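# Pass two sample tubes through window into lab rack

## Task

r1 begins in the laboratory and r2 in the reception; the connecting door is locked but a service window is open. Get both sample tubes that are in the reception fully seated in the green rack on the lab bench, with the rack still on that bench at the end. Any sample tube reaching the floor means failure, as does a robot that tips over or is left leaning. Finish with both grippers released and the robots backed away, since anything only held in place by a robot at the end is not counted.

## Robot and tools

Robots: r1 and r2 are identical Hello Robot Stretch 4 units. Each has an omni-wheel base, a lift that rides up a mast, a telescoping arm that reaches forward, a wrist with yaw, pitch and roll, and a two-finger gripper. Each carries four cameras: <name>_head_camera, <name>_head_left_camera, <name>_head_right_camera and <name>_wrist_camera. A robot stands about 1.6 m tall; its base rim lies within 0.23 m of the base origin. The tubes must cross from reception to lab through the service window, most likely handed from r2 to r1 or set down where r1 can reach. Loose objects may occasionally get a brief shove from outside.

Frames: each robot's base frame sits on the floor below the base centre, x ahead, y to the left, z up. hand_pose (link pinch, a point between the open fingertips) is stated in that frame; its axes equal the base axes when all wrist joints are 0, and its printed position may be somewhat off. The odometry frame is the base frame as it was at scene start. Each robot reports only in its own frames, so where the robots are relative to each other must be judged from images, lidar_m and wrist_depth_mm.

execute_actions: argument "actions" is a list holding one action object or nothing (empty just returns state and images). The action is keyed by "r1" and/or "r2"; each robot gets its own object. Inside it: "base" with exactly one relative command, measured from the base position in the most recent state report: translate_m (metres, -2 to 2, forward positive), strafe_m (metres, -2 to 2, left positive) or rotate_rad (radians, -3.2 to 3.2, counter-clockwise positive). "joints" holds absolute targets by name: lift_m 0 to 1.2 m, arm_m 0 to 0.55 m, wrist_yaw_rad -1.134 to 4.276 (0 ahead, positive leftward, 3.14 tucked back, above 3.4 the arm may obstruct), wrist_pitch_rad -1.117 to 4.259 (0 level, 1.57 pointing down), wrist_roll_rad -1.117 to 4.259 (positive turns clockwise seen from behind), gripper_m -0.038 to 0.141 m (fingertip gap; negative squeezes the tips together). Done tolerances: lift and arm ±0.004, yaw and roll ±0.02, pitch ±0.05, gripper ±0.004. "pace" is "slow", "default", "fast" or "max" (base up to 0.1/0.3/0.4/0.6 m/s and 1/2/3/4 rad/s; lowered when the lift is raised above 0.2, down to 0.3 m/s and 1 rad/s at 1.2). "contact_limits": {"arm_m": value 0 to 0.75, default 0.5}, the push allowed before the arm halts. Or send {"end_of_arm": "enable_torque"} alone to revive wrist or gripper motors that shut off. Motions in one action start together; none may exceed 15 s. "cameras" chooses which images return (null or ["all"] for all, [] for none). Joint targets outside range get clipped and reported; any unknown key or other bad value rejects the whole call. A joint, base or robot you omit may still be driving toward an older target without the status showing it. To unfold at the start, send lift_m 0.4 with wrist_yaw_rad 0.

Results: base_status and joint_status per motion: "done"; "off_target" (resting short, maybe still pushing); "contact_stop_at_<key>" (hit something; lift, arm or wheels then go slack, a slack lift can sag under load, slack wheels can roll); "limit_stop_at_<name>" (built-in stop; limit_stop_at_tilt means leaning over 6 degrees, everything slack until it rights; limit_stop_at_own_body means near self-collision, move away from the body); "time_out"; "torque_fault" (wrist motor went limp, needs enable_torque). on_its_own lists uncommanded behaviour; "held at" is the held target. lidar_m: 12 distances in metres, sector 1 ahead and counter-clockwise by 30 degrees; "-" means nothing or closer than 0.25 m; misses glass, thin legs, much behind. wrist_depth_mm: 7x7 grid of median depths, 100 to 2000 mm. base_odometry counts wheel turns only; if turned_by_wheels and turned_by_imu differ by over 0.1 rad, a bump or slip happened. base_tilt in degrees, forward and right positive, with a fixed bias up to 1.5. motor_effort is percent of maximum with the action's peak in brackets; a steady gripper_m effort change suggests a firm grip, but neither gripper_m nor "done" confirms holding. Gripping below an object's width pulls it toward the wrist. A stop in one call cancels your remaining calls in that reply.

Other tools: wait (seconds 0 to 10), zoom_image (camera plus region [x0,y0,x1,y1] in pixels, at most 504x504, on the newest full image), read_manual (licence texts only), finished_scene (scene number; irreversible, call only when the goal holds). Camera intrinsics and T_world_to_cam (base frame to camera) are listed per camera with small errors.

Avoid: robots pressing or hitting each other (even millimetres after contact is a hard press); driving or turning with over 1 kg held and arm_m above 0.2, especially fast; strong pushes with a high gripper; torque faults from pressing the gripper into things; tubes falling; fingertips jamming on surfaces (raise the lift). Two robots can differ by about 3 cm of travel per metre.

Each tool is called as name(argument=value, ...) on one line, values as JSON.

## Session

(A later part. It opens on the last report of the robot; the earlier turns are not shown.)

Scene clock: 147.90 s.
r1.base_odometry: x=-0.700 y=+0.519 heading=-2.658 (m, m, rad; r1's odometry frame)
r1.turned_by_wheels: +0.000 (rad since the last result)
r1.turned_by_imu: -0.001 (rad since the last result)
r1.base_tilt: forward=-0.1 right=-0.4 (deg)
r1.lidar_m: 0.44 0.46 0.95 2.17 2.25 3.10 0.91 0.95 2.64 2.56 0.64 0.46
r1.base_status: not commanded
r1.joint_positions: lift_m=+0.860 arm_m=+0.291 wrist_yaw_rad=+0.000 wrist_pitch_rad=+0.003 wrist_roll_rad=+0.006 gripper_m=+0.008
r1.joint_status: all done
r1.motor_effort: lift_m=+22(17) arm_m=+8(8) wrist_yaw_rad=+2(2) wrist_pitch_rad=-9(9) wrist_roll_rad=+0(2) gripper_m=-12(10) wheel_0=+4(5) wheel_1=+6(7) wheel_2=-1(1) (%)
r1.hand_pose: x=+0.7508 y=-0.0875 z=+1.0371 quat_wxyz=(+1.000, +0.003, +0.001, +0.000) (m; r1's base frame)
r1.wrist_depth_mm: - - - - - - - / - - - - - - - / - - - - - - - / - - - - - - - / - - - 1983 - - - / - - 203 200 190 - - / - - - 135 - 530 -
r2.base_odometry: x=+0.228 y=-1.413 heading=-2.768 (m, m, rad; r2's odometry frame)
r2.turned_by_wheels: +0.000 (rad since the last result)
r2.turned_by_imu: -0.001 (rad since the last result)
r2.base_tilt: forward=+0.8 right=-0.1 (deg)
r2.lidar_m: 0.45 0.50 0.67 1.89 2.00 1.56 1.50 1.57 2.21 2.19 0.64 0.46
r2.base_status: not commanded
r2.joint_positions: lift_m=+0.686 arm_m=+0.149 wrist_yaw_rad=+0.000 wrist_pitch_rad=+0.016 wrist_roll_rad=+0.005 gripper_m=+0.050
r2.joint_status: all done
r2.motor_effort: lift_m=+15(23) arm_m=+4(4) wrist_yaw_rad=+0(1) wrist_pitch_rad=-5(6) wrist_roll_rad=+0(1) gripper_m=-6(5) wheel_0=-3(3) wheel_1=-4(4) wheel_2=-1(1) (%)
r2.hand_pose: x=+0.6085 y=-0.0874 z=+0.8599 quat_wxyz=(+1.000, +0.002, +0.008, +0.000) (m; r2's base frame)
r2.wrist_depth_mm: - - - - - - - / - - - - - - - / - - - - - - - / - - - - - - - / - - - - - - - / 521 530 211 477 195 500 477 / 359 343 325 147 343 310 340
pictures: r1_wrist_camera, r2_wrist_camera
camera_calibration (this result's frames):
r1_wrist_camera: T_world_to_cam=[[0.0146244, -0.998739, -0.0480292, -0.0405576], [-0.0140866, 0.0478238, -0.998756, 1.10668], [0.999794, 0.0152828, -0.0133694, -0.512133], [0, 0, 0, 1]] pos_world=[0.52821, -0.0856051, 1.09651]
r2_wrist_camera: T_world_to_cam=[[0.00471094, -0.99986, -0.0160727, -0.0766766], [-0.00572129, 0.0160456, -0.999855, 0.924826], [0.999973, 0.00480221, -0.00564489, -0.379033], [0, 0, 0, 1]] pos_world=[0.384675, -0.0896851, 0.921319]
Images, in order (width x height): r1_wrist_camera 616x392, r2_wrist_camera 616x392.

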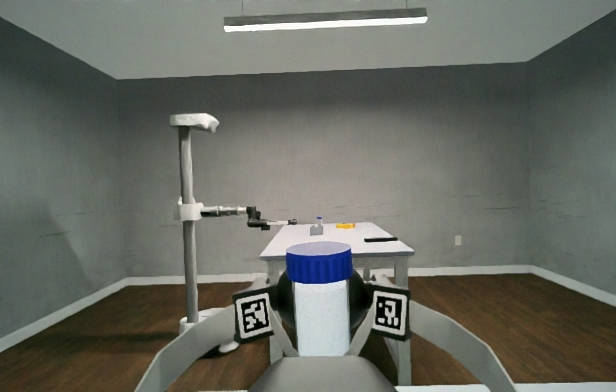

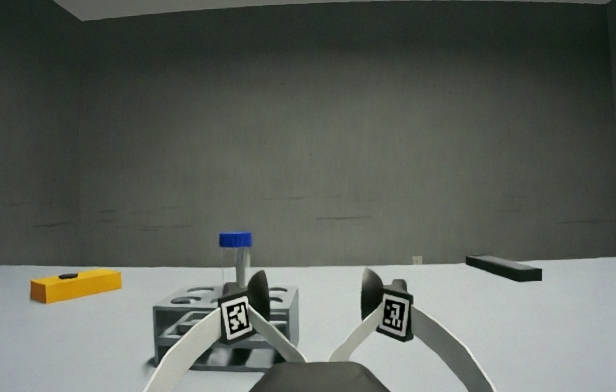

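execute_actions(actions=[{"r1":{"joints":{"arm_m":0.01},"base":{"translate_m":-0.3},"pace":"slow"},"r2":{"base":{"strafe_m":0.081},"joints":{"arm_m":0.27},"pace":"slow"}}], cameras=["r2_wrist_camera"])

execute_actions(actions=[{"r1":{"base":{"rotate_rad":3.14},"pace":"slow"}}], cameras=["r1_head_camera","r1_head_left_camera"])

Scene clock: 159.00 s.
r1.base_odometry: x=-0.435 y=+0.658 heading=-2.659 (m, m, rad; r1's odometry frame)
r1.turned_by_wheels: -0.001 (rad since the last result)
r1.turned_by_imu: -0.001 (rad since the last result)
r1.base_tilt: forward=-0.1 right=-0.4 (deg)
r1.lidar_m: 0.74 0.78 1.36 2.18 2.27 0.66 0.60 0.65 2.64 2.55 1.40 0.79
r1.base_status: done
r1.joint_positions: lift_m=+0.860 arm_m=+0.012 wrist_yaw_rad=+0.000 wrist_pitch_rad=+0.003 wrist_roll_rad=+0.006 gripper_m=+0.008
r1.joint_status: all done
r1.motor_effort: lift_m=+22(22) arm_m=-9(12) wrist_yaw_rad=+1(2) wrist_pitch_rad=-10(10) wrist_roll_rad=+2(1) gripper_m=-10(11) wheel_0=-5(7) wheel_1=-8(13) wheel_2=+4(9) (%)
r1.hand_pose: x=+0.4709 y=-0.0874 z=+1.0371 quat_wxyz=(+1.000, +0.003, +0.001, +0.000) (m; r1's base frame)
r1.wrist_depth_mm: 759 - - - - - 741 / 768 - - - - - 741 / 768 - - - - - 741 / 759 - - - - - 750 / 768 - - - - - 750 / 778 866 203 200 190 854 741 / 691 634 585 135 585 535 585
r2.base_odometry: x=+0.257 y=-1.489 heading=-2.768 (m, m, rad; r2's odometry frame)
r2.turned_by_wheels: +0.000 (rad since the last result)
r2.turned_by_imu: -0.002 (rad since the last result)
r2.base_tilt: forward=+0.8 right=-0.1 (deg)
r2.lidar_m: 0.46 0.48 0.68 1.81 1.92 1.54 1.48 1.59 2.22 2.25 0.66 0.50
r2.base_status: done
r2.joint_positions: lift_m=+0.686 arm_m=+0.269 wrist_yaw_rad=+0.000 wrist_pitch_rad=+0.016 wrist_roll_rad=+0.005 gripper_m=+0.050
r2.joint_status: all done
r2.motor_effort: lift_m=+15(15) arm_m=+5(3) wrist_yaw_rad=-1(1) wrist_pitch_rad=-5(5) wrist_roll_rad=+1(1) gripper_m=-2(4) wheel_0=-4(8) wheel_1=+5(10) wheel_2=+0(2) (%)
r2.hand_pose: x=+0.7285 y=-0.0874 z=+0.8599 quat_wxyz=(+1.000, +0.002, +0.008, +0.000) (m; r2's base frame)
r2.wrist_depth_mm: - - - - - - - / - - - - - - - / - - - - - - - / - - - - - - - / - - - - - - - / 449 500 211 297 194 496 477 / 364 343 218 146 246 310 338
pictures: r2_wrist_camera
camera_calibration (this result's frames):
r2_wrist_camera: T_world_to_cam=[[0.00466973, -0.99986, -0.0160726, -0.0772238], [-0.00572059, 0.0160458, -0.999855, 0.925512], [0.999973, 0.004761, -0.00564486, -0.499027], [0, 0, 0, 1]] pos_world=[0.504669, -0.0896877, 0.921319]
Images, in order (width x height): r2_wrist_camera 616x392.

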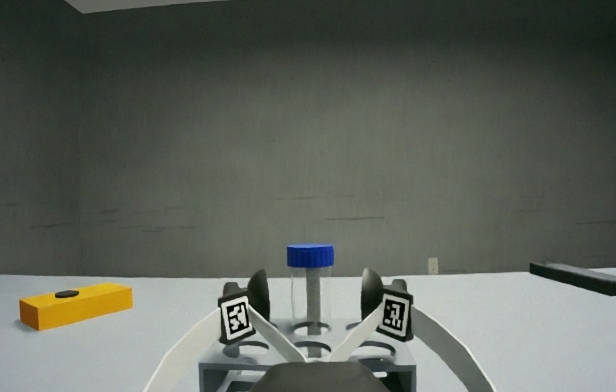

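Scene clock: 163.43 s.
r1.base_odometry: x=-0.435 y=+0.658 heading=+0.480 (m, m, rad; r1's odometry frame)
r1.turned_by_wheels: +3.139 (rad since the last result)
r1.turned_by_imu: +3.111 (rad since the last result)
r1.base_tilt: forward=+0.0 right=-0.3 (deg)
r1.lidar_m: 0.61 0.65 2.62 2.54 1.39 0.75 0.74 0.79 1.40 2.18 2.26 3.07
r1.base_status: done
r1.joint_positions: lift_m=+0.860 arm_m=+0.012 wrist_yaw_rad=+0.000 wrist_pitch_rad=+0.003 wrist_roll_rad=+0.006 gripper_m=+0.008
r1.joint_status: not commanded
r1.motor_effort: lift_m=+22(22) arm_m=-9(9) wrist_yaw_rad=+1(1) wrist_pitch_rad=-9(10) wrist_roll_rad=+0(1) gripper_m=-10(11) wheel_0=-6(9) wheel_1=-8(11) wheel_2=-4(8) (%)
r1.hand_pose: x=+0.4709 y=-0.0874 z=+1.0371 quat_wxyz=(+1.000, +0.003, +0.001, +0.000) (m; r1's base frame)
r1.wrist_depth_mm: - - - - - - - / - - - - - - - / - - - - - - - / - - - - - - - / - - - 1756 - - - / - 1138 203 200 190 - - / 788 778 715 136 - - -
r2.base_odometry: x=+0.257 y=-1.489 heading=-2.768 (m, m, rad; r2's odometry frame)
r2.turned_by_wheels: +0.000 (rad since the last result)
r2.turned_by_imu: -0.001 (rad since the last result)
r2.base_tilt: forward=+1.0 right=+0.0 (deg)
r2.lidar_m: 0.46 0.51 0.71 1.81 1.92 1.57 1.49 1.58 2.22 2.24 0.64 0.48
r2.base_status: not commanded
r2.joint_positions: lift_m=+0.686 arm_m=+0.269 wrist_yaw_rad=+0.000 wrist_pitch_rad=+0.016 wrist_roll_rad=+0.005 gripper_m=+0.050
r2.joint_status: not commanded
r2.motor_effort: lift_m=+15(15) arm_m=+5(5) wrist_yaw_rad=+0(0) wrist_pitch_rad=-7(6) wrist_roll_rad=+1(1) gripper_m=-4(2) wheel_0=-4(4) wheel_1=+5(5) wheel_2=+0(0) (%)
r2.hand_pose: x=+0.7285 y=-0.0874 z=+0.8599 quat_wxyz=(+1.000, +0.002, +0.008, +0.000) (m; r2's base frame)
r2.wrist_depth_mm: - - - - - - - / - - - - - - - / - - - - - - - / - - - - - - - / - - - - - - - / 452 496 211 297 195 492 480 / 364 343 220 146 247 309 343
pictures: r1_head_camera, r1_head_left_camera
Images, in order (width x height): r1_head_camera 420x560, r1_head_left_camera 420x672.

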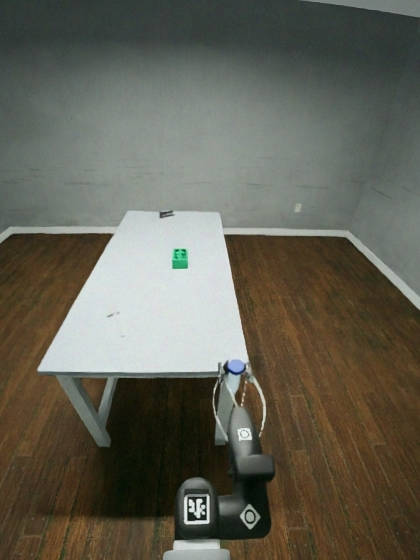

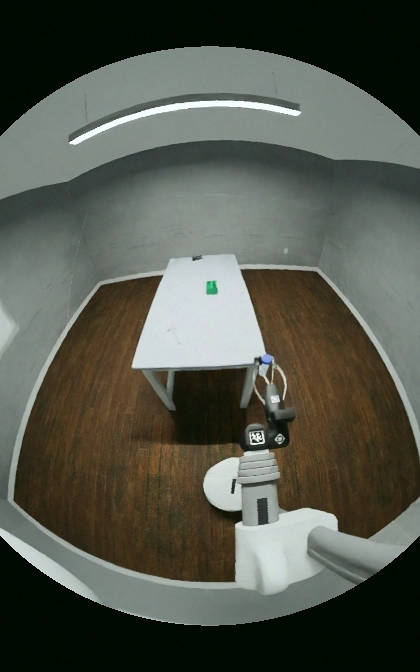

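execute_actions(actions=[{"r1":{"base":{"strafe_m":-0.6},"pace":"slow"},"r2":{"joints":{"arm_m":0.348,"lift_m":0.683},"pace":"slow"}}], cameras=["r2_wrist_camera"])

Scene clock: 175.40 s.
r1.base_odometry: x=-0.158 y=+0.126 heading=+0.480 (m, m, rad; r1's odometry frame)
r1.turned_by_wheels: +0.000 (rad since the last result)
r1.turned_by_imu: -0.003 (rad since the last result)
r1.base_tilt: forward=+0.0 right=-0.3 (deg)
r1.lidar_m: 1.65 0.74 0.89 3.13 1.09 0.77 0.89 0.98 1.37 1.57 1.62 2.27
r1.base_status: done
r1.joint_positions: lift_m=+0.860 arm_m=+0.011 wrist_yaw_rad=+0.000 wrist_pitch_rad=+0.003 wrist_roll_rad=+0.006 gripper_m=+0.008
r1.joint_status: not commanded
r1.motor_effort: lift_m=+22(22) arm_m=-9(8) wrist_yaw_rad=+1(1) wrist_pitch_rad=-10(10) wrist_roll_rad=+1(0) gripper_m=-10(11) wheel_0=+4(9) wheel_1=-9(10) wheel_2=+1(3) (%)
r1.hand_pose: x=+0.4709 y=-0.0874 z=+1.0371 quat_wxyz=(+1.000, +0.003, +0.001, +0.000) (m; r1's base frame)
r1.wrist_depth_mm: - - - - - - - / - - - - - - - / - - - - - - - / - - - - - - - / - - - - - - - / 1160 1281 203 201 190 - - / 820 - - 135 - - -
r2.base_odometry: x=+0.257 y=-1.489 heading=-2.768 (m, m, rad; r2's odometry frame)
r2.turned_by_wheels: +0.000 (rad since the last result)
r2.turned_by_imu: -0.003 (rad since the last result)
r2.base_tilt: forward=+0.9 right=-0.1 (deg)
r2.lidar_m: 0.45 0.51 0.69 1.82 1.92 1.56 1.51 1.55 2.20 2.26 0.64 0.48
r2.base_status: not commanded
r2.joint_positions: lift_m=+0.683 arm_m=+0.347 wrist_yaw_rad=+0.000 wrist_pitch_rad=+0.016 wrist_roll_rad=+0.005 gripper_m=+0.050
r2.joint_status: all done
r2.motor_effort: lift_m=+15(16) arm_m=+5(3) wrist_yaw_rad=+0(0) wrist_pitch_rad=-6(6) wrist_roll_rad=+0(1) gripper_m=-4(4) wheel_0=-4(4) wheel_1=+5(5) wheel_2=+0(0) (%)
r2.hand_pose: x=+0.8065 y=-0.0874 z=+0.8569 quat_wxyz=(+1.000, +0.002, +0.008, +0.000) (m; r2's base frame)
r2.wrist_depth_mm: - - - - - - - / - - - - - - - / - - - - - - - / - - - - - - - / - - - - - - - / 424 517 211 430 195 488 473 / 351 338 211 146 312 303 334
pictures: r2_wrist_camera
camera_calibration (this result's frames):
r2_wrist_camera: T_world_to_cam=[[0.00466405, -0.99986, -0.0160727, -0.0776332], [-0.00572045, 0.0160459, -0.999855, 0.922964], [0.999973, 0.00475532, -0.00564481, -0.577045], [0, 0, 0, 1]] pos_world=[0.582671, -0.0896881, 0.918325]
Images, in order (width x height): r2_wrist_camera 616x392.

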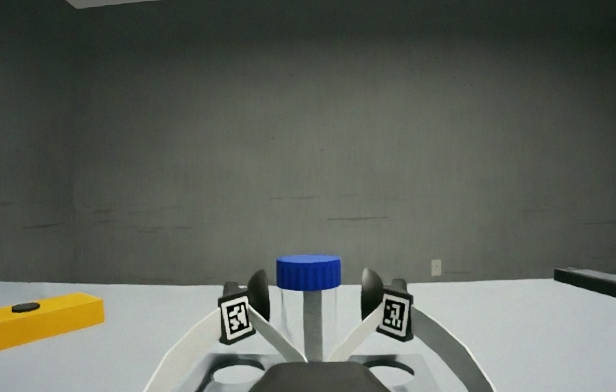

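execute_actions(actions=[{"r1":{"base":{"translate_m":1.58}},"r2":{"joints":{"gripper_m":0.008}}}], cameras=[])

execute_actions(actions=[{"r1":{"base":{"rotate_rad":1.57},"joints":{"wrist_yaw_rad":0.8},"pace":"slow"},"r2":{"joints":{"lift_m":0.80},"pace":"slow"}}], cameras=["r1_head_camera","r2_wrist_camera"])

execute_actions(actions=[{"r2":{"joints":{"lift_m":0.9,"arm_m":0.0},"base":{"rotate_rad":-1.57},"pace":"slow"},"r1":{"joints":{"lift_m":0.77,"arm_m":0.12},"pace":"slow"}}], cameras=["r1_head_camera"])

zoom_image(camera="r1_head_camera", region=[100,290,240,400])

Scene clock: 186.17 s.
r1.base_odometry: x=+1.243 y=+0.856 heading=+0.481 (m, m, rad; r1's odometry frame)
r1.turned_by_wheels: +0.001 (rad since the last result)
r1.turned_by_imu: -0.008 (rad since the last result)
r1.base_tilt: forward=+0.0 right=-0.3 (deg)
r1.lidar_m: 1.71 0.59 0.41 0.40 0.42 0.58 2.54 2.27 1.64 1.56 1.61 1.80
r1.base_status: done
r1.joint_positions: lift_m=+0.860 arm_m=+0.011 wrist_yaw_rad=+0.000 wrist_pitch_rad=+0.003 wrist_roll_rad=+0.006 gripper_m=+0.008
r1.joint_status: not commanded
r1.motor_effort: lift_m=+20(22) arm_m=-8(8) wrist_yaw_rad=+1(0) wrist_pitch_rad=-10(10) wrist_roll_rad=+1(2) gripper_m=-10(11) wheel_0=+4(9) wheel_1=+8(11) wheel_2=+0(11) (%)
r1.hand_pose: x=+0.4709 y=-0.0874 z=+1.0372 quat_wxyz=(+1.000, +0.003, +0.002, +0.000) (m; r1's base frame)
r1.wrist_depth_mm: 1499 1499 1499 1499 1499 1499 1499 / 1537 1537 1537 1499 1499 1499 1537 / 1537 1537 1499 1499 1499 1499 1499 / 1537 1537 1537 1537 1537 1537 1499 / 1537 1499 1537 1537 1537 1537 1537 / 1576 1537 203 201 190 1537 1537 / 1576 1576 1499 135 1499 1537 1537
r2.base_odometry: x=+0.257 y=-1.489 heading=-2.768 (m, m, rad; r2's odometry frame)
r2.turned_by_wheels: +0.000 (rad since the last result)
r2.turned_by_imu: -0.003 (rad since the last result)
r2.base_tilt: forward=+0.8 right=+0.0 (deg)
r2.lidar_m: 0.48 0.49 0.72 1.80 1.91 1.56 1.50 1.57 2.21 2.26 0.63 0.46
r2.base_status: not commanded
r2.joint_positions: lift_m=+0.683 arm_m=+0.347 wrist_yaw_rad=+0.000 wrist_pitch_rad=+0.016 wrist_roll_rad=+0.005 gripper_m=+0.008
r2.joint_status: all done
r2.motor_effort: lift_m=+15(15) arm_m=+5(5) wrist_yaw_rad=-1(1) wrist_pitch_rad=-5(4) wrist_roll_rad=+0(1) gripper_m=-8(4) wheel_0=-4(5) wheel_1=+5(5) wheel_2=+0(0) (%)
r2.hand_pose: x=+0.8065 y=-0.0874 z=+0.8569 quat_wxyz=(+1.000, +0.002, +0.008, +0.000) (m; r2's base frame)
r2.wrist_depth_mm: - - - - - - - / - - - - - - - / - - - - - - - / - - - - - - - / - - - - - - - / 424 512 525 189 410 488 466 / 351 349 186 193 195 320 334
pictures: none
No camera images: the call's "cameras" was empty. Leave "cameras" out to get every camera's image.

Scene clock: 189.03 s.
r1.base_odometry: x=+1.243 y=+0.856 heading=+2.049 (m, m, rad; r1's odometry frame)
r1.turned_by_wheels: +1.569 (rad since the last result)
r1.turned_by_imu: +1.555 (rad since the last result)
r1.base_tilt: forward=-0.1 right=-0.4 (deg)
r1.lidar_m: 0.41 0.43 0.58 2.34 2.27 1.61 1.54 1.62 1.82 1.72 0.58 0.43
r1.base_status: done
r1.joint_positions: lift_m=+0.860 arm_m=+0.011 wrist_yaw_rad=+0.800 wrist_pitch_rad=+0.003 wrist_roll_rad=+0.006 gripper_m=+0.008
r1.joint_status: all done
r1.motor_effort: lift_m=+20(20) arm_m=-9(9) wrist_yaw_rad=+1(7) wrist_pitch_rad=-10(10) wrist_roll_rad=+0(0) gripper_m=-9(10) wheel_0=-4(8) wheel_1=-7(11) wheel_2=-3(8) (%)
r1.hand_pose: x=+0.4461 y=+0.1461 z=+1.0372 quat_wxyz=(+0.921, +0.002, +0.003, +0.389) (m; r1's base frame)
r1.wrist_depth_mm: - - - - - - - / - - - - - - - / - - - - - - - / - - - - - - - / - - - - - - - / - - 203 201 190 - - / - 778 715 135 707 647 715
r2.base_odometry: x=+0.257 y=-1.489 heading=-2.768 (m, m, rad; r2's odometry frame)
r2.turned_by_wheels: +0.000 (rad since the last result)
r2.turned_by_imu: -0.001 (rad since the last result)
r2.base_tilt: forward=+0.8 right=-0.1 (deg)
r2.lidar_m: 0.45 0.48 0.71 1.80 1.90 1.58 1.49 1.58 2.19 2.26 0.65 0.47
r2.base_status: not commanded
r2.joint_positions: lift_m=+0.800 arm_m=+0.347 wrist_yaw_rad=+0.000 wrist_pitch_rad=+0.016 wrist_roll_rad=+0.005 gripper_m=+0.008
r2.joint_status: all done
r2.motor_effort: lift_m=+25(26) arm_m=+5(5) wrist_yaw_rad=+0(0) wrist_pitch_rad=-6(5) wrist_roll_rad=+1(0) gripper_m=-3(4) wheel_0=-4(5) wheel_1=+5(5) wheel_2=+0(0) (%)
r2.hand_pose: x=+0.8065 y=-0.0874 z=+0.9731 quat_wxyz=(+1.000, +0.002, +0.008, +0.000) (m; r2's base frame)
r2.wrist_depth_mm: - - - - - - - / - - - - - - - / - - - - - - - / - - - - - - - / - - - - - - - / - - - 177 - - - / 621 615 368 169 544 564 574
pictures: r1_head_camera, r2_wrist_camera
camera_calibration (this result's frames):
r2_wrist_camera: T_world_to_cam=[[0.00474942, -0.99986, -0.0160728, -0.0758096], [-0.0057413, 0.0160454, -0.999855, 1.03917], [0.999972, 0.00484101, -0.00566429, -0.576379], [0, 0, 0, 1]] pos_world=[0.582689, -0.0896825, 1.03453]
Images, in order (width x height): r1_head_camera 420x560, r2_wrist_camera 616x392.

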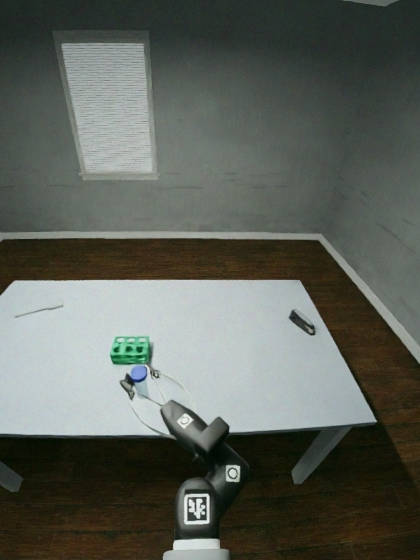

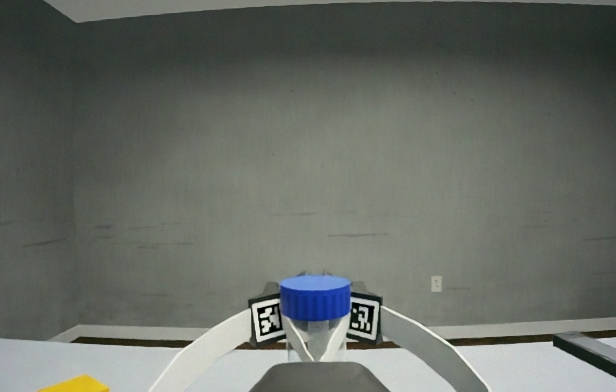

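Scene clock: 193.80 s.
r1.base_odometry: x=+1.243 y=+0.856 heading=+2.049 (m, m, rad; r1's odometry frame)
r1.turned_by_wheels: +0.000 (rad since the last result)
r1.turned_by_imu: -0.001 (rad since the last result)
r1.base_tilt: forward=-0.1 right=-0.4 (deg)
r1.lidar_m: 0.41 0.42 0.60 2.34 2.26 1.61 1.55 1.62 1.82 1.72 0.60 0.42
r1.base_status: not commanded
r1.joint_positions: lift_m=+0.770 arm_m=+0.118 wrist_yaw_rad=+0.800 wrist_pitch_rad=+0.003 wrist_roll_rad=+0.006 gripper_m=+0.008
r1.joint_status: all done
r1.motor_effort: lift_m=+16(20) arm_m=+8(5) wrist_yaw_rad=+1(1) wrist_pitch_rad=-10(10) wrist_roll_rad=+0(2) gripper_m=-10(10) wheel_0=-5(5) wheel_1=-7(7) wheel_2=-3(3) (%)
r1.hand_pose: x=+0.5531 y=+0.1461 z=+0.9475 quat_wxyz=(+0.921, +0.002, +0.003, +0.389) (m; r1's base frame)
r1.wrist_depth_mm: - - - - - - - / - - - - - - - / - - - - - - - / - - - - - - - / - - - - - - - / - 854 203 201 190 768 - / 580 569 521 135 402 469 517
r2.base_odometry: x=+0.257 y=-1.489 heading=+1.946 (m, m, rad; r2's odometry frame)
r2.turned_by_wheels: -1.569 (rad since the last result)
r2.turned_by_imu: -1.553 (rad since the last result)
r2.base_tilt: forward=+1.0 right=-0.2 (deg)
r2.lidar_m: 2.24 0.66 0.47 0.46 0.50 0.68 1.82 1.91 1.54 1.49 1.57 2.22
r2.base_status: done
r2.joint_positions: lift_m=+0.900 arm_m=+0.001 wrist_yaw_rad=+0.000 wrist_pitch_rad=+0.016 wrist_roll_rad=+0.005 gripper_m=+0.008
r2.joint_status: all done
r2.motor_effort: lift_m=+25(27) arm_m=-5(2) wrist_yaw_rad=-1(1) wrist_pitch_rad=-8(6) wrist_roll_rad=-2(0) gripper_m=-5(6) wheel_0=+4(8) wheel_1=+3(8) wheel_2=+4(7) (%)
r2.hand_pose: x=+0.4602 y=-0.0874 z=+1.0731 quat_wxyz=(+1.000, +0.002, +0.008, +0.000) (m; r2's base frame)
r2.wrist_depth_mm: - - - - - - - / - - - - - - - / - - - - - - - / - - - - - - - / - - - - - - - / - - - 176 - - - / - - - 169 - - -
pictures: r1_head_camera
Images, in order (width x height): r1_head_camera 420x560.

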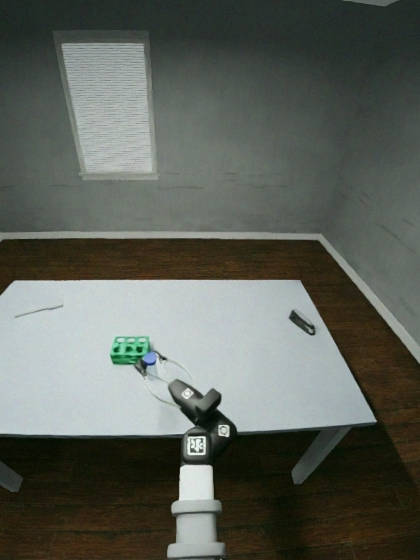

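Region (100, 290, 240, 400) of r1_head_camera's 420x560 image, scaled by 3.600, with more detail than that image has; it fills the top 396 rows of this view, and the rest is white.

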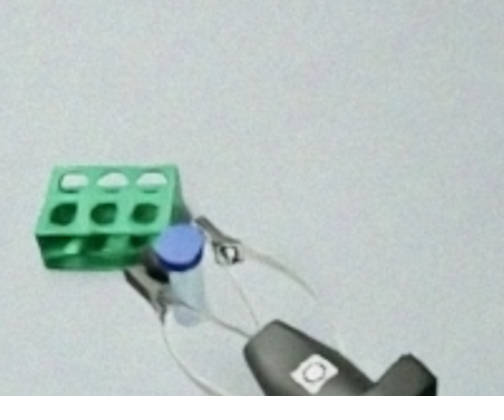

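execute_actions(actions=[], cameras=["r2_head_camera","r2_wrist_camera"])

zoom_image(camera="r2_head_camera", region=[210,320,320,420])

Scene clock: 196.67 s.
r1.base_odometry: x=+1.243 y=+0.856 heading=+2.049 (m, m, rad; r1's odometry frame)
r1.turned_by_wheels: +0.000 (rad since the last result)
r1.turned_by_imu: -0.001 (rad since the last result)
r1.base_tilt: forward=-0.2 right=-0.4 (deg)
r1.lidar_m: 0.39 0.43 0.59 2.36 2.27 1.65 1.55 1.61 1.81 1.70 0.60 0.43
r1.base_status: not commanded
r1.joint_positions: lift_m=+0.770 arm_m=+0.118 wrist_yaw_rad=+0.800 wrist_pitch_rad=+0.003 wrist_roll_rad=+0.006 gripper_m=+0.008
r1.joint_status: all done
r1.motor_effort: lift_m=+17(20) arm_m=+9(5) wrist_yaw_rad=+1(1) wrist_pitch_rad=-9(10) wrist_roll_rad=+2(2) gripper_m=-10(10) wheel_0=-4(5) wheel_1=-7(7) wheel_2=-3(3) (%)
r1.hand_pose: x=+0.5531 y=+0.1461 z=+0.9475 quat_wxyz=(+0.921, +0.002, +0.003, +0.389) (m; r1's base frame)
r1.wrist_depth_mm: - - - - - - - / - - - - - - - / - - - - - - - / - - - - - - - / - - - - - - - / - 854 203 200 190 759 - / 580 564 525 135 402 469 517
r2.base_odometry: x=+0.257 y=-1.489 heading=+1.946 (m, m, rad; r2's odometry frame)
r2.turned_by_wheels: +0.000 (rad since the last result)
r2.turned_by_imu: -0.001 (rad since the last result)
r2.base_tilt: forward=+0.9 right=-0.1 (deg)
r2.lidar_m: 2.26 0.66 0.48 0.46 0.50 0.68 1.79 1.92 1.55 1.49 1.57 2.23
r2.base_status: done
r2.joint_positions: lift_m=+0.900 arm_m=+0.001 wrist_yaw_rad=+0.000 wrist_pitch_rad=+0.016 wrist_roll_rad=+0.005 gripper_m=+0.008
r2.joint_status: all done
r2.motor_effort: lift_m=+25(27) arm_m=-5(2) wrist_yaw_rad=+0(1) wrist_pitch_rad=-4(6) wrist_roll_rad=-1(0) gripper_m=-2(6) wheel_0=+4(8) wheel_1=+4(8) wheel_2=+3(7) (%)
r2.hand_pose: x=+0.4602 y=-0.0874 z=+1.0731 quat_wxyz=(+1.000, +0.002, +0.008, +0.000) (m; r2's base frame)
r2.wrist_depth_mm: - - - - - - - / - - - - - - - / - - - - - - - / - - - - - - - / - - - - - - - / - - - 177 - - - / - - - 170 - - -
pictures: r2_head_camera, r2_wrist_camera
camera_calibration (this result's frames):
r2_wrist_camera: T_world_to_cam=[[0.00459765, -0.99986, -0.0160719, -0.0725325], [-0.00574132, 0.0160454, -0.999855, 1.13716], [0.999973, 0.00468926, -0.00566674, -0.229521], [0, 0, 0, 1]] pos_world=[0.236377, -0.0896923, 1.13453]
Images, in order (width x height): r2_head_camera 420x560, r2_wrist_camera 616x392.

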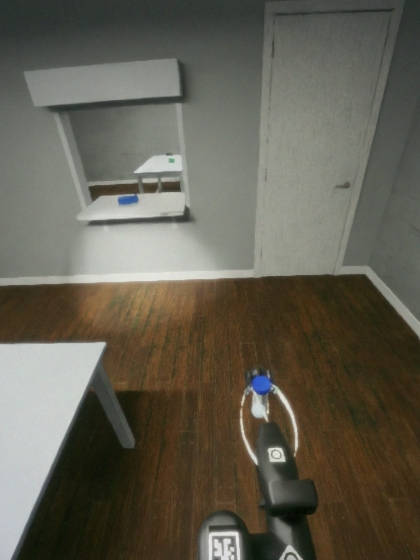

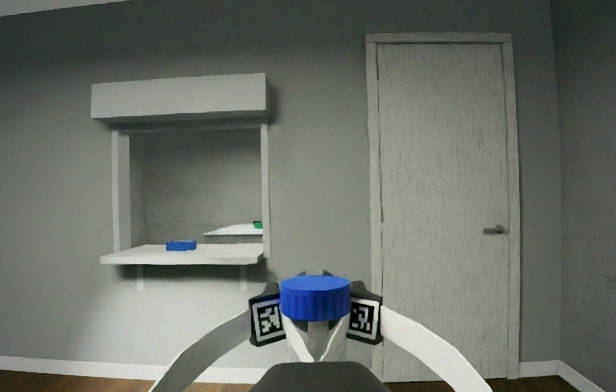

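Region (210, 320, 320, 420) of r2_head_camera's 420x560 image, scaled by 4.582, with more detail than that image has; it fills the top 458 rows of this view, and the rest is white.

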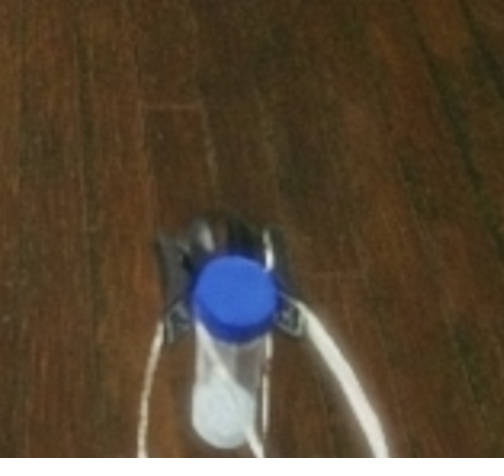

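execute_actions(actions=[{"r1":{"base":{"strafe_m":0.108},"joints":{"arm_m":0.315,"lift_m":0.75},"pace":"slow"},"r2":{"base":{"translate_m":1.21},"pace":"slow"}}], cameras=["r1_head_camera","r2_wrist_camera"])

zoom_image(camera="r1_head_camera", region=[100,290,240,400])

action 0: r2: "base": translate_m = 1.21 would last too long for one action: at the pace "slow" translate_m can be at most 0.766 in either direction: name a faster pace, or command the rest in another action

This scene's latest camera images include none from r1_head_camera. They are from: r2_head_camera, r2_wrist_camera. Call execute_actions without "cameras", or with r1_head_camera in "cameras", to get its image.

execute_actions(actions=[{"r1":{"base":{"strafe_m":0.108},"joints":{"arm_m":0.315,"lift_m":0.75},"pace":"slow"},"r2":{"base":{"translate_m":0.65},"pace":"slow"}}], cameras=["r1_head_camera","r2_wrist_camera"])

zoom_image(camera="r1_head_camera", region=[100,290,240,400])

Scene clock: 216.17 s.
r1.base_odometry: x=+1.148 y=+0.806 heading=+2.050 (m, m, rad; r1's odometry frame)
r1.turned_by_wheels: +0.000 (rad since the last result)
r1.turned_by_imu: -0.002 (rad since the last result)
r1.base_tilt: forward=-0.1 right=-0.3 (deg)
r1.lidar_m: 0.40 0.42 0.56 2.23 2.26 1.63 1.55 1.62 1.93 1.83 0.59 0.43
r1.base_status: done
r1.joint_positions: lift_m=+0.750 arm_m=+0.313 wrist_yaw_rad=+0.800 wrist_pitch_rad=+0.003 wrist_roll_rad=+0.006 gripper_m=+0.008
r1.joint_status: all done
r1.motor_effort: lift_m=+17(17) arm_m=+9(4) wrist_yaw_rad=+1(1) wrist_pitch_rad=-10(10) wrist_roll_rad=-1(0) gripper_m=-10(10) wheel_0=-4(8) wheel_1=+8(14) wheel_2=-1(1) (%)
r1.hand_pose: x=+0.7481 y=+0.1461 z=+0.9275 quat_wxyz=(+0.921, +0.002, +0.003, +0.389) (m; r1's base frame)
r1.wrist_depth_mm: - - - - - - - / - - - - - - - / - - - - - - - / - - - - - - - / - - - - - - - / - 778 203 200 190 - - / 530 517 477 135 473 430 469
r2.base_odometry: x=+0.019 y=-0.884 heading=+1.947 (m, m, rad; r2's odometry frame)
r2.turned_by_wheels: +0.000 (rad since the last result)
r2.turned_by_imu: -0.005 (rad since the last result)
r2.base_tilt: forward=+0.9 right=-0.1 (deg)
r2.lidar_m: 1.62 1.66 0.48 0.43 0.46 0.69 2.46 2.15 1.56 1.46 1.58 1.83
r2.base_status: done
r2.joint_positions: lift_m=+0.900 arm_m=+0.001 wrist_yaw_rad=+0.000 wrist_pitch_rad=+0.016 wrist_roll_rad=+0.005 gripper_m=+0.008
r2.joint_status: not commanded
r2.motor_effort: lift_m=+25(25) arm_m=-5(5) wrist_yaw_rad=-1(1) wrist_pitch_rad=-6(5) wrist_roll_rad=+0(1) gripper_m=-4(6) wheel_0=+4(6) wheel_1=+4(6) wheel_2=-3(8) (%)
r2.hand_pose: x=+0.4602 y=-0.0874 z=+1.0731 quat_wxyz=(+1.000, +0.002, +0.008, +0.000) (m; r2's base frame)
r2.wrist_depth_mm: 1430 1464 1430 1618 1537 1576 1499 / 1464 1464 1576 1576 1537 1537 1537 / 1708 - - 1576 1576 1537 1537 / 1661 - - 1537 1537 1499 1499 / 1661 - 1863 1576 1537 1537 1499 / 1618 1661 1576 177 1537 1537 1499 / 1618 1618 891 169 1537 1499 1499
pictures: r1_head_camera, r2_wrist_camera
camera_calibration (this result's frames):
r2_wrist_camera: T_world_to_cam=[[0.00459762, -0.99986, -0.0160718, -0.0725325], [-0.00574161, 0.0160453, -0.999855, 1.13716], [0.999973, 0.00468923, -0.00566703, -0.229502], [0, 0, 0, 1]] pos_world=[0.236359, -0.0896923, 1.13453]
Images, in order (width x height): r1_head_camera 420x560, r2_wrist_camera 616x392.

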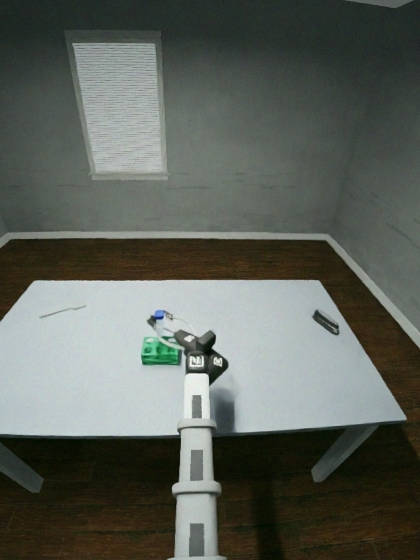

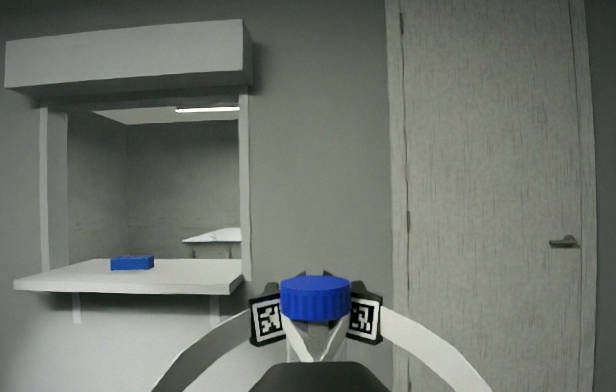

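Region (100, 290, 240, 400) of r1_head_camera's 420x560 image, scaled by 3.600, with more detail than that image has; it fills the top 396 rows of this view, and the rest is white.

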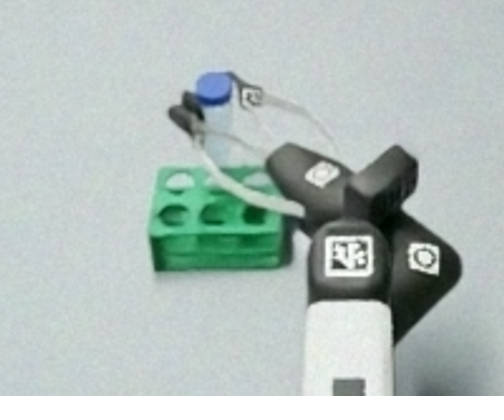

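execute_actions(actions=[{"r1":{"joints":{"lift_m":0.72},"pace":"slow"},"r2":{"base":{"translate_m":0.58},"pace":"slow"}}], cameras=["r1_head_camera","r1_wrist_camera","r2_wrist_camera"])

zoom_image(camera="r1_head_camera", region=[100,290,240,400])

Scene clock: 235.87 s.
r1.base_odometry: x=+1.148 y=+0.806 heading=+2.050 (m, m, rad; r1's odometry frame)
r1.turned_by_wheels: +0.000 (rad since the last result)
r1.turned_by_imu: -0.003 (rad since the last result)
r1.base_tilt: forward=-0.1 right=-0.4 (deg)
r1.lidar_m: 0.39 0.39 0.57 2.24 2.27 1.64 1.56 1.61 1.93 1.81 0.61 0.43
r1.base_status: not commanded
r1.joint_positions: lift_m=+0.720 arm_m=+0.313 wrist_yaw_rad=+0.800 wrist_pitch_rad=+0.003 wrist_roll_rad=+0.006 gripper_m=+0.008
r1.joint_status: all done
r1.motor_effort: lift_m=+17(18) arm_m=+9(9) wrist_yaw_rad=+1(1) wrist_pitch_rad=-9(11) wrist_roll_rad=-1(0) gripper_m=-9(9) wheel_0=-4(4) wheel_1=+8(8) wheel_2=+0(0) (%)
r1.hand_pose: x=+0.7481 y=+0.1461 z=+0.8976 quat_wxyz=(+0.921, +0.002, +0.003, +0.389) (m; r1's base frame)
r1.wrist_depth_mm: - - - - - - - / - - - - - - - / - - - - - - - / - - - - - - - / - - - - - - - / 691 668 203 200 190 - - / 462 449 410 135 407 373 410
r2.base_odometry: x=-0.194 y=-0.345 heading=+1.947 (m, m, rad; r2's odometry frame)
r2.turned_by_wheels: +0.000 (rad since the last result)
r2.turned_by_imu: -0.004 (rad since the last result)
r2.base_tilt: forward=+0.9 right=-0.3 (deg)
r2.lidar_m: 1.04 1.04 1.47 3.20 0.58 0.63 1.90 2.14 1.49 1.50 1.60 1.25
r2.base_status: done
r2.joint_positions: lift_m=+0.900 arm_m=+0.001 wrist_yaw_rad=+0.000 wrist_pitch_rad=+0.016 wrist_roll_rad=+0.005 gripper_m=+0.008
r2.joint_status: not commanded
r2.motor_effort: lift_m=+25(25) arm_m=-5(5) wrist_yaw_rad=+0(0) wrist_pitch_rad=-5(6) wrist_roll_rad=-1(1) gripper_m=-8(5) wheel_0=+3(7) wheel_1=+5(7) wheel_2=-3(5) (%)
r2.hand_pose: x=+0.4602 y=-0.0874 z=+1.0731 quat_wxyz=(+1.000, +0.002, +0.008, +0.000) (m; r2's base frame)
r2.wrist_depth_mm: 1025 1008 1025 1025 1008 946 960 / - - 1025 1008 991 976 960 / - - 1025 1008 960 960 960 / - - 1042 1025 1008 976 976 / - - 1008 1008 1008 960 976 / 1042 1060 1008 177 991 976 976 / 917 809 521 169 1008 991 976
pictures: r1_head_camera, r1_wrist_camera, r2_wrist_camera
camera_calibration (this result's frames):
r1_wrist_camera: T_world_to_cam=[[0.726971, -0.684986, -0.0480349, -0.392608], [-0.0441695, 0.0231612, -0.998756, 0.982211], [0.685246, 0.728188, -0.013418, -0.383575], [0, 0, 0, 1]] pos_world=[0.591641, -0.0123652, 0.956983]
r2_wrist_camera: T_world_to_cam=[[0.00459754, -0.99986, -0.016072, -0.0725323], [-0.00574138, 0.0160455, -0.999855, 1.13716], [0.999973, 0.00468915, -0.00566681, -0.229502], [0, 0, 0, 1]] pos_world=[0.236358, -0.0896923, 1.13453]
Images, in order (width x height): r1_head_camera 420x560, r1_wrist_camera 616x392, r2_wrist_camera 616x392.

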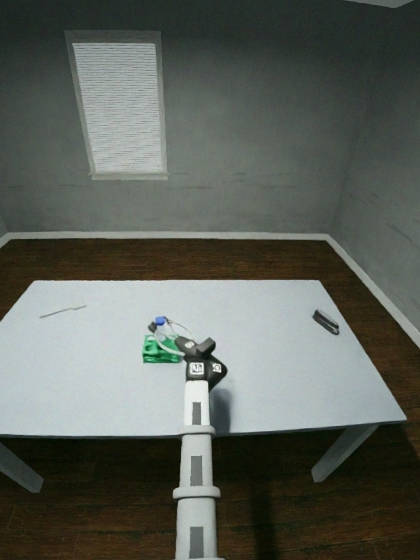

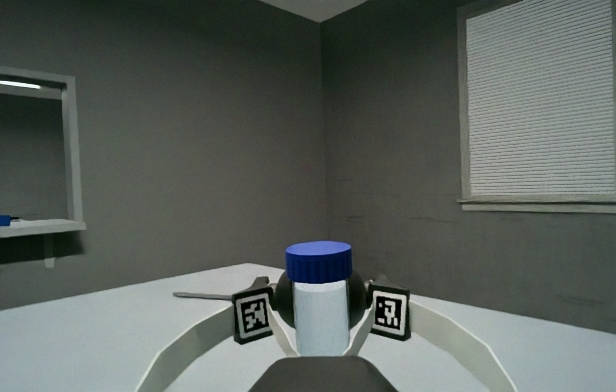

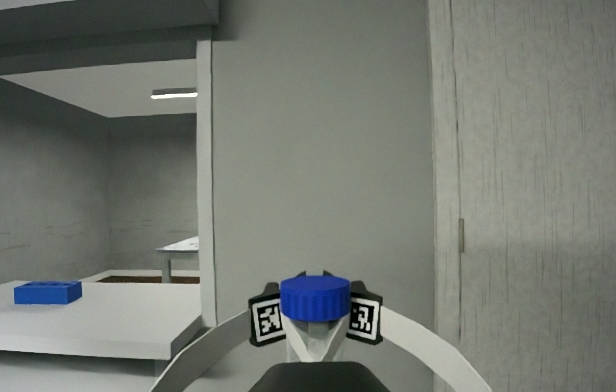

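Region (100, 290, 240, 400) of r1_head_camera's 420x560 image, scaled by 3.600, with more detail than that image has; it fills the top 396 rows of this view, and the rest is white.

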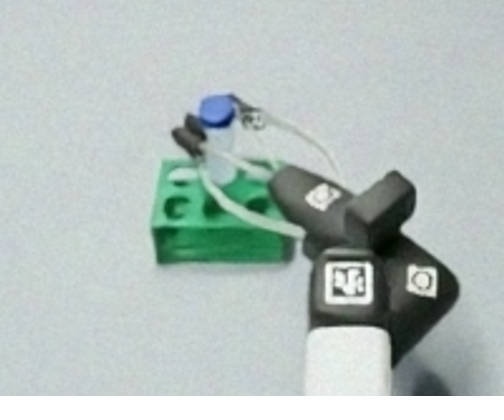

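execute_actions(actions=[{"r1":{"joints":{"lift_m":0.70},"pace":"slow"},"r2":{"base":{"strafe_m":0.75},"pace":"slow"}}], cameras=["r1_head_camera","r1_wrist_camera"])

zoom_image(camera="r1_head_camera", region=[100,290,240,400])

Scene clock: 247.83 s.
r1.base_odometry: x=+1.148 y=+0.806 heading=+2.050 (m, m, rad; r1's odometry frame)
r1.turned_by_wheels: +0.000 (rad since the last result)
r1.turned_by_imu: -0.003 (rad since the last result)
r1.base_tilt: forward=-0.1 right=-0.3 (deg)
r1.lidar_m: 0.39 0.43 0.59 2.23 2.27 1.63 1.56 1.61 1.95 1.82 0.60 0.42
r1.base_status: not commanded
r1.joint_positions: lift_m=+0.700 arm_m=+0.313 wrist_yaw_rad=+0.800 wrist_pitch_rad=+0.003 wrist_roll_rad=+0.006 gripper_m=+0.008
r1.joint_status: all done
r1.motor_effort: lift_m=+17(21) arm_m=+9(9) wrist_yaw_rad=+1(1) wrist_pitch_rad=-10(10) wrist_roll_rad=+1(1) gripper_m=-9(12) wheel_0=-4(4) wheel_1=+8(8) wheel_2=+0(0) (%)
r1.hand_pose: x=+0.7481 y=+0.1461 z=+0.8776 quat_wxyz=(+0.921, +0.002, +0.003, +0.389) (m; r1's base frame)
r1.wrist_depth_mm: - - - - - - - / - - - - - - - / - - - - - - - / - - - - - - - / - - - 904 - - - / 621 597 203 201 190 535 - / 410 402 351 135 366 334 366
r2.base_odometry: x=-0.891 y=-0.620 heading=+1.947 (m, m, rad; r2's odometry frame)
r2.turned_by_wheels: +0.000 (rad since the last result)
r2.turned_by_imu: +0.001 (rad since the last result)
r2.base_tilt: forward=+1.1 right=+0.0 (deg)
r2.lidar_m: 1.02 1.10 1.86 2.44 0.46 0.36 0.33 0.40 2.32 2.25 1.70 1.04
r2.base_status: done
r2.joint_positions: lift_m=+0.900 arm_m=+0.001 wrist_yaw_rad=+0.000 wrist_pitch_rad=+0.016 wrist_roll_rad=+0.005 gripper_m=+0.008
r2.joint_status: not commanded
r2.motor_effort: lift_m=+25(25) arm_m=-5(5) wrist_yaw_rad=+0(0) wrist_pitch_rad=-6(6) wrist_roll_rad=-1(1) gripper_m=-4(5) wheel_0=-4(9) wheel_1=+5(10) wheel_2=+0(4) (%)
r2.hand_pose: x=+0.4602 y=-0.0874 z=+1.0731 quat_wxyz=(+1.000, +0.002, +0.008, +0.000) (m; r2's base frame)
r2.wrist_depth_mm: 1060 1042 1042 1042 1042 976 1008 / 1060 1060 - - - 1025 991 / 1060 1060 - - - 1025 991 / 1060 1060 - - - 1025 991 / 1060 1060 - - - 1025 1025 / 1060 1060 1078 177 842 1008 1008 / 1078 1042 500 169 798 788 1025
pictures: r1_head_camera, r1_wrist_camera
camera_calibration (this result's frames):
r1_wrist_camera: T_world_to_cam=[[0.726971, -0.684986, -0.0480347, -0.39357], [-0.0441694, 0.0231611, -0.998756, 0.962211], [0.685246, 0.728188, -0.013418, -0.383844], [0, 0, 0, 1]] pos_world=[0.591642, -0.0123652, 0.936958]
Images, in order (width x height): r1_head_camera 420x560, r1_wrist_camera 616x392.

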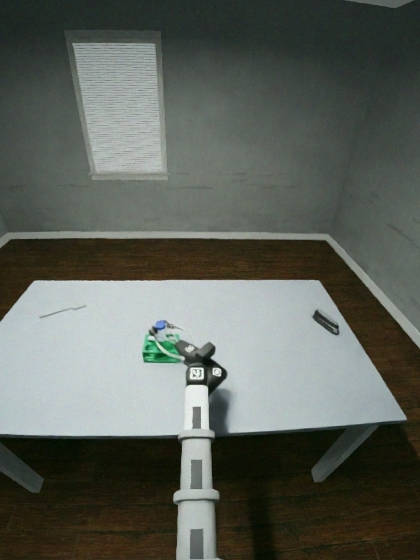

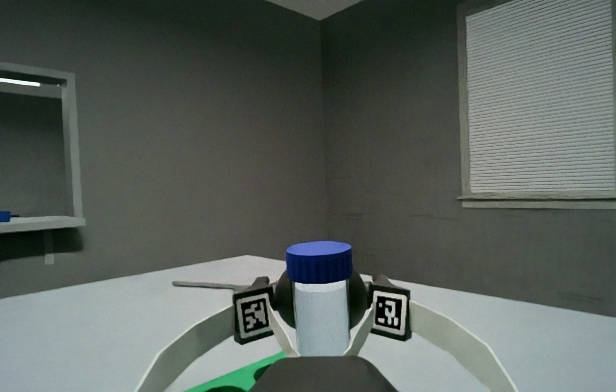

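Region (100, 290, 240, 400) of r1_head_camera's 420x560 image, scaled by 3.600, with more detail than that image has; it fills the top 396 rows of this view, and the rest is white.

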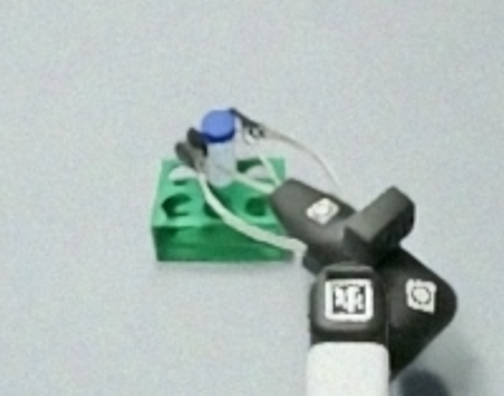

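execute_actions(actions=[{"r1":{"joints":{"lift_m":0.673},"pace":"slow"},"r2":{"base":{"translate_m":0.5},"pace":"slow"}}], cameras=["r1_head_camera","r1_wrist_camera"])

execute_actions(actions=[{"r1":{"joints":{"gripper_m":0.05},"pace":"slow"},"r2":{"base":{"strafe_m":0.05},"pace":"slow"}}], cameras=["r1_head_camera","r1_wrist_camera"])

zoom_image(camera="r1_head_camera", region=[100,290,240,400])

Scene clock: 258.97 s.
r1.base_odometry: x=+1.148 y=+0.806 heading=+2.050 (m, m, rad; r1's odometry frame)
r1.turned_by_wheels: +0.000 (rad since the last result)
r1.turned_by_imu: -0.002 (rad since the last result)
r1.base_tilt: forward=-0.2 right=-0.3 (deg)
r1.lidar_m: 0.40 0.42 0.57 2.24 2.25 1.62 1.54 1.60 1.93 1.82 0.61 0.43
r1.base_status: not commanded
r1.joint_positions: lift_m=+0.673 arm_m=+0.313 wrist_yaw_rad=+0.800 wrist_pitch_rad=-0.004 wrist_roll_rad=+0.006 gripper_m=+0.008
r1.joint_status: all done
r1.motor_effort: lift_m=+14(17) arm_m=+9(9) wrist_yaw_rad=+0(1) wrist_pitch_rad=+9(9) wrist_roll_rad=+1(1) gripper_m=-10(11) wheel_0=-4(4) wheel_1=+8(8) wheel_2=+0(0) (%)
r1.hand_pose: x=+0.7481 y=+0.1461 z=+0.8527 quat_wxyz=(+0.921, +0.003, -0.001, +0.389) (m; r1's base frame)
r1.wrist_depth_mm: - - - - - - - / - - - - - - - / - - - - - - - / - - - - - - - / - - - 214 - - - / 549 535 202 196 190 477 469 / 362 351 195 136 206 291 324
r2.base_odometry: x=-1.075 y=-0.156 heading=+1.947 (m, m, rad; r2's odometry frame)
r2.turned_by_wheels: +0.000 (rad since the last result)
r2.turned_by_imu: -0.004 (rad since the last result)
r2.base_tilt: forward=+0.8 right=-0.1 (deg)
r2.lidar_m: 0.51 0.56 1.13 2.43 2.57 0.85 0.84 0.87 2.36 2.27 1.05 0.53
r2.base_status: done
r2.joint_positions: lift_m=+0.900 arm_m=+0.001 wrist_yaw_rad=+0.000 wrist_pitch_rad=+0.016 wrist_roll_rad=+0.005 gripper_m=+0.008
r2.joint_status: not commanded
r2.motor_effort: lift_m=+25(25) arm_m=-4(4) wrist_yaw_rad=+0(0) wrist_pitch_rad=-5(6) wrist_roll_rad=+0(1) gripper_m=-3(5) wheel_0=+5(7) wheel_1=+5(8) wheel_2=-3(8) (%)
r2.hand_pose: x=+0.4602 y=-0.0874 z=+1.0731 quat_wxyz=(+1.000, +0.002, +0.008, +0.000) (m; r2's base frame)
r2.wrist_depth_mm: 654 - - - - - 647 / 661 - - - - - - / 661 - - - - - - / 654 - - - - - - / 647 - - - - - - / 647 - - 177 842 - - / 634 699 373 169 634 661 627
pictures: r1_head_camera, r1_wrist_camera
camera_calibration (this result's frames):
r1_wrist_camera: T_world_to_cam=[[0.727192, -0.684758, -0.0479345, -0.395058], [-0.0395484, 0.0279208, -0.998827, 0.93328], [0.685294, 0.728235, -0.0067773, -0.38989], [0, 0, 0, 1]] pos_world=[0.591382, -0.0126454, 0.910607]
Images, in order (width x height): r1_head_camera 420x560, r1_wrist_camera 616x392.

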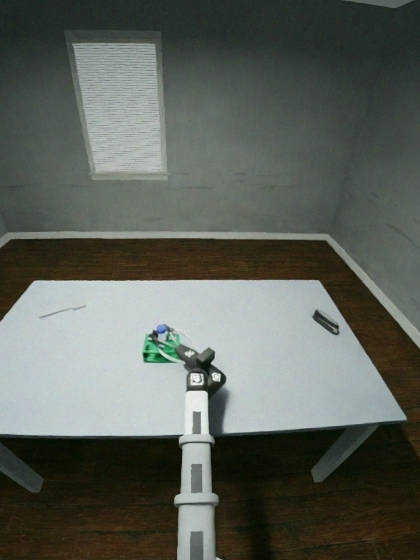

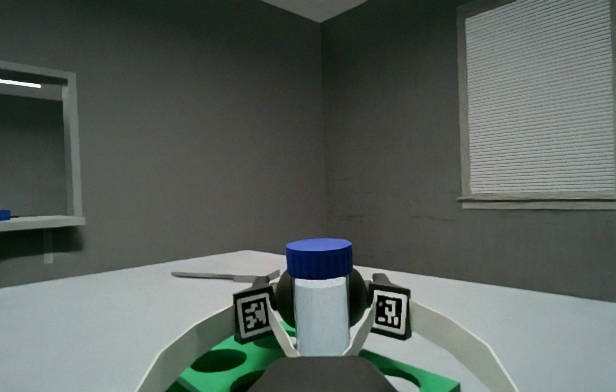

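Scene clock: 260.80 s.
r1.base_odometry: x=+1.148 y=+0.806 heading=+2.050 (m, m, rad; r1's odometry frame)
r1.turned_by_wheels: +0.000 (rad since the last result)
r1.turned_by_imu: +0.000 (rad since the last result)
r1.base_tilt: forward=-0.1 right=-0.4 (deg)
r1.lidar_m: 0.41 0.43 0.58 2.24 2.26 1.65 1.56 1.62 1.93 1.83 0.59 0.43
r1.base_status: not commanded
r1.joint_positions: lift_m=+0.673 arm_m=+0.313 wrist_yaw_rad=+0.800 wrist_pitch_rad=+0.002 wrist_roll_rad=+0.006 gripper_m=+0.050
r1.joint_status: all done
r1.motor_effort: lift_m=+16(16) arm_m=+8(9) wrist_yaw_rad=+1(1) wrist_pitch_rad=-7(9) wrist_roll_rad=+0(1) gripper_m=-3(11) wheel_0=-3(3) wheel_1=+8(8) wheel_2=+0(0) (%)
r1.hand_pose: x=+0.7481 y=+0.1460 z=+0.8509 quat_wxyz=(+0.921, +0.002, +0.002, +0.389) (m; r1's base frame)
r1.wrist_depth_mm: - - - - - - - / - - - - - - - / - - - - - - - / - - - - - - - / - - 946 201 - - - / 530 508 204 202 195 452 442 / 349 340 196 144 199 281 310
r2.base_odometry: x=-1.121 y=-0.174 heading=+1.947 (m, m, rad; r2's odometry frame)
r2.turned_by_wheels: +0.000 (rad since the last result)
r2.turned_by_imu: +0.000 (rad since the last result)
r2.base_tilt: forward=+0.8 right=-0.2 (deg)
r2.lidar_m: 0.53 0.55 1.14 2.38 2.49 0.87 0.83 0.89 2.40 2.32 0.75 0.56
r2.base_status: done
r2.joint_positions: lift_m=+0.900 arm_m=+0.001 wrist_yaw_rad=+0.000 wrist_pitch_rad=+0.016 wrist_roll_rad=+0.005 gripper_m=+0.008
r2.joint_status: not commanded
r2.motor_effort: lift_m=+25(25) arm_m=-4(5) wrist_yaw_rad=-1(0) wrist_pitch_rad=-6(4) wrist_roll_rad=+1(1) gripper_m=-5(4) wheel_0=-5(8) wheel_1=+6(11) wheel_2=+0(2) (%)
r2.hand_pose: x=+0.4602 y=-0.0874 z=+1.0731 quat_wxyz=(+1.000, +0.002, +0.008, +0.000) (m; r2's base frame)
r2.wrist_depth_mm: 591 - - - - - - / 585 - - - - - - / 597 - - - - - - / 603 - - - - - - / 580 - - - - - - / 580 - - 176 854 - - / 574 691 370 169 627 654 676
pictures: r1_head_camera, r1_wrist_camera
camera_calibration (this result's frames):
r1_wrist_camera: T_world_to_cam=[[0.726962, -0.684997, -0.0480197, -0.394881], [-0.0434633, 0.0238898, -0.998769, 0.934973], [0.685301, 0.728154, -0.0124053, -0.385103], [0, 0, 0, 1]] pos_world=[0.591612, -0.0124146, 0.910083]
Images, in order (width x height): r1_head_camera 420x560, r1_wrist_camera 616x392.

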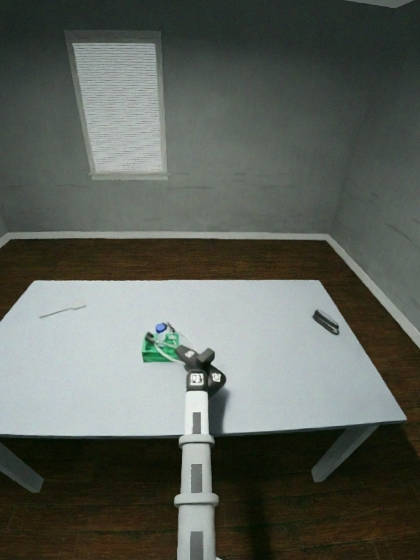

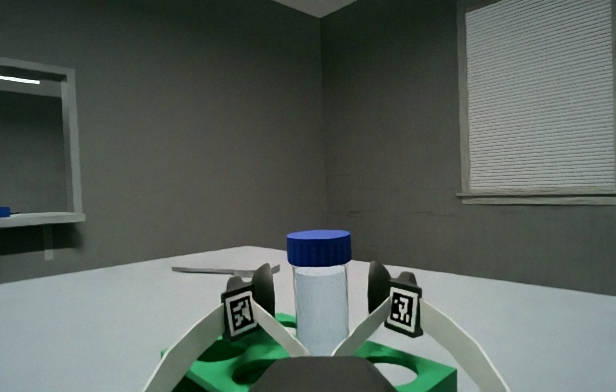

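Region (100, 290, 240, 400) of r1_head_camera's 420x560 image, scaled by 3.600, with more detail than that image has; it fills the top 396 rows of this view, and the rest is white.

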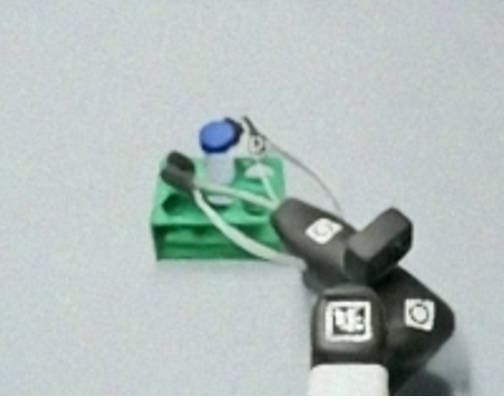

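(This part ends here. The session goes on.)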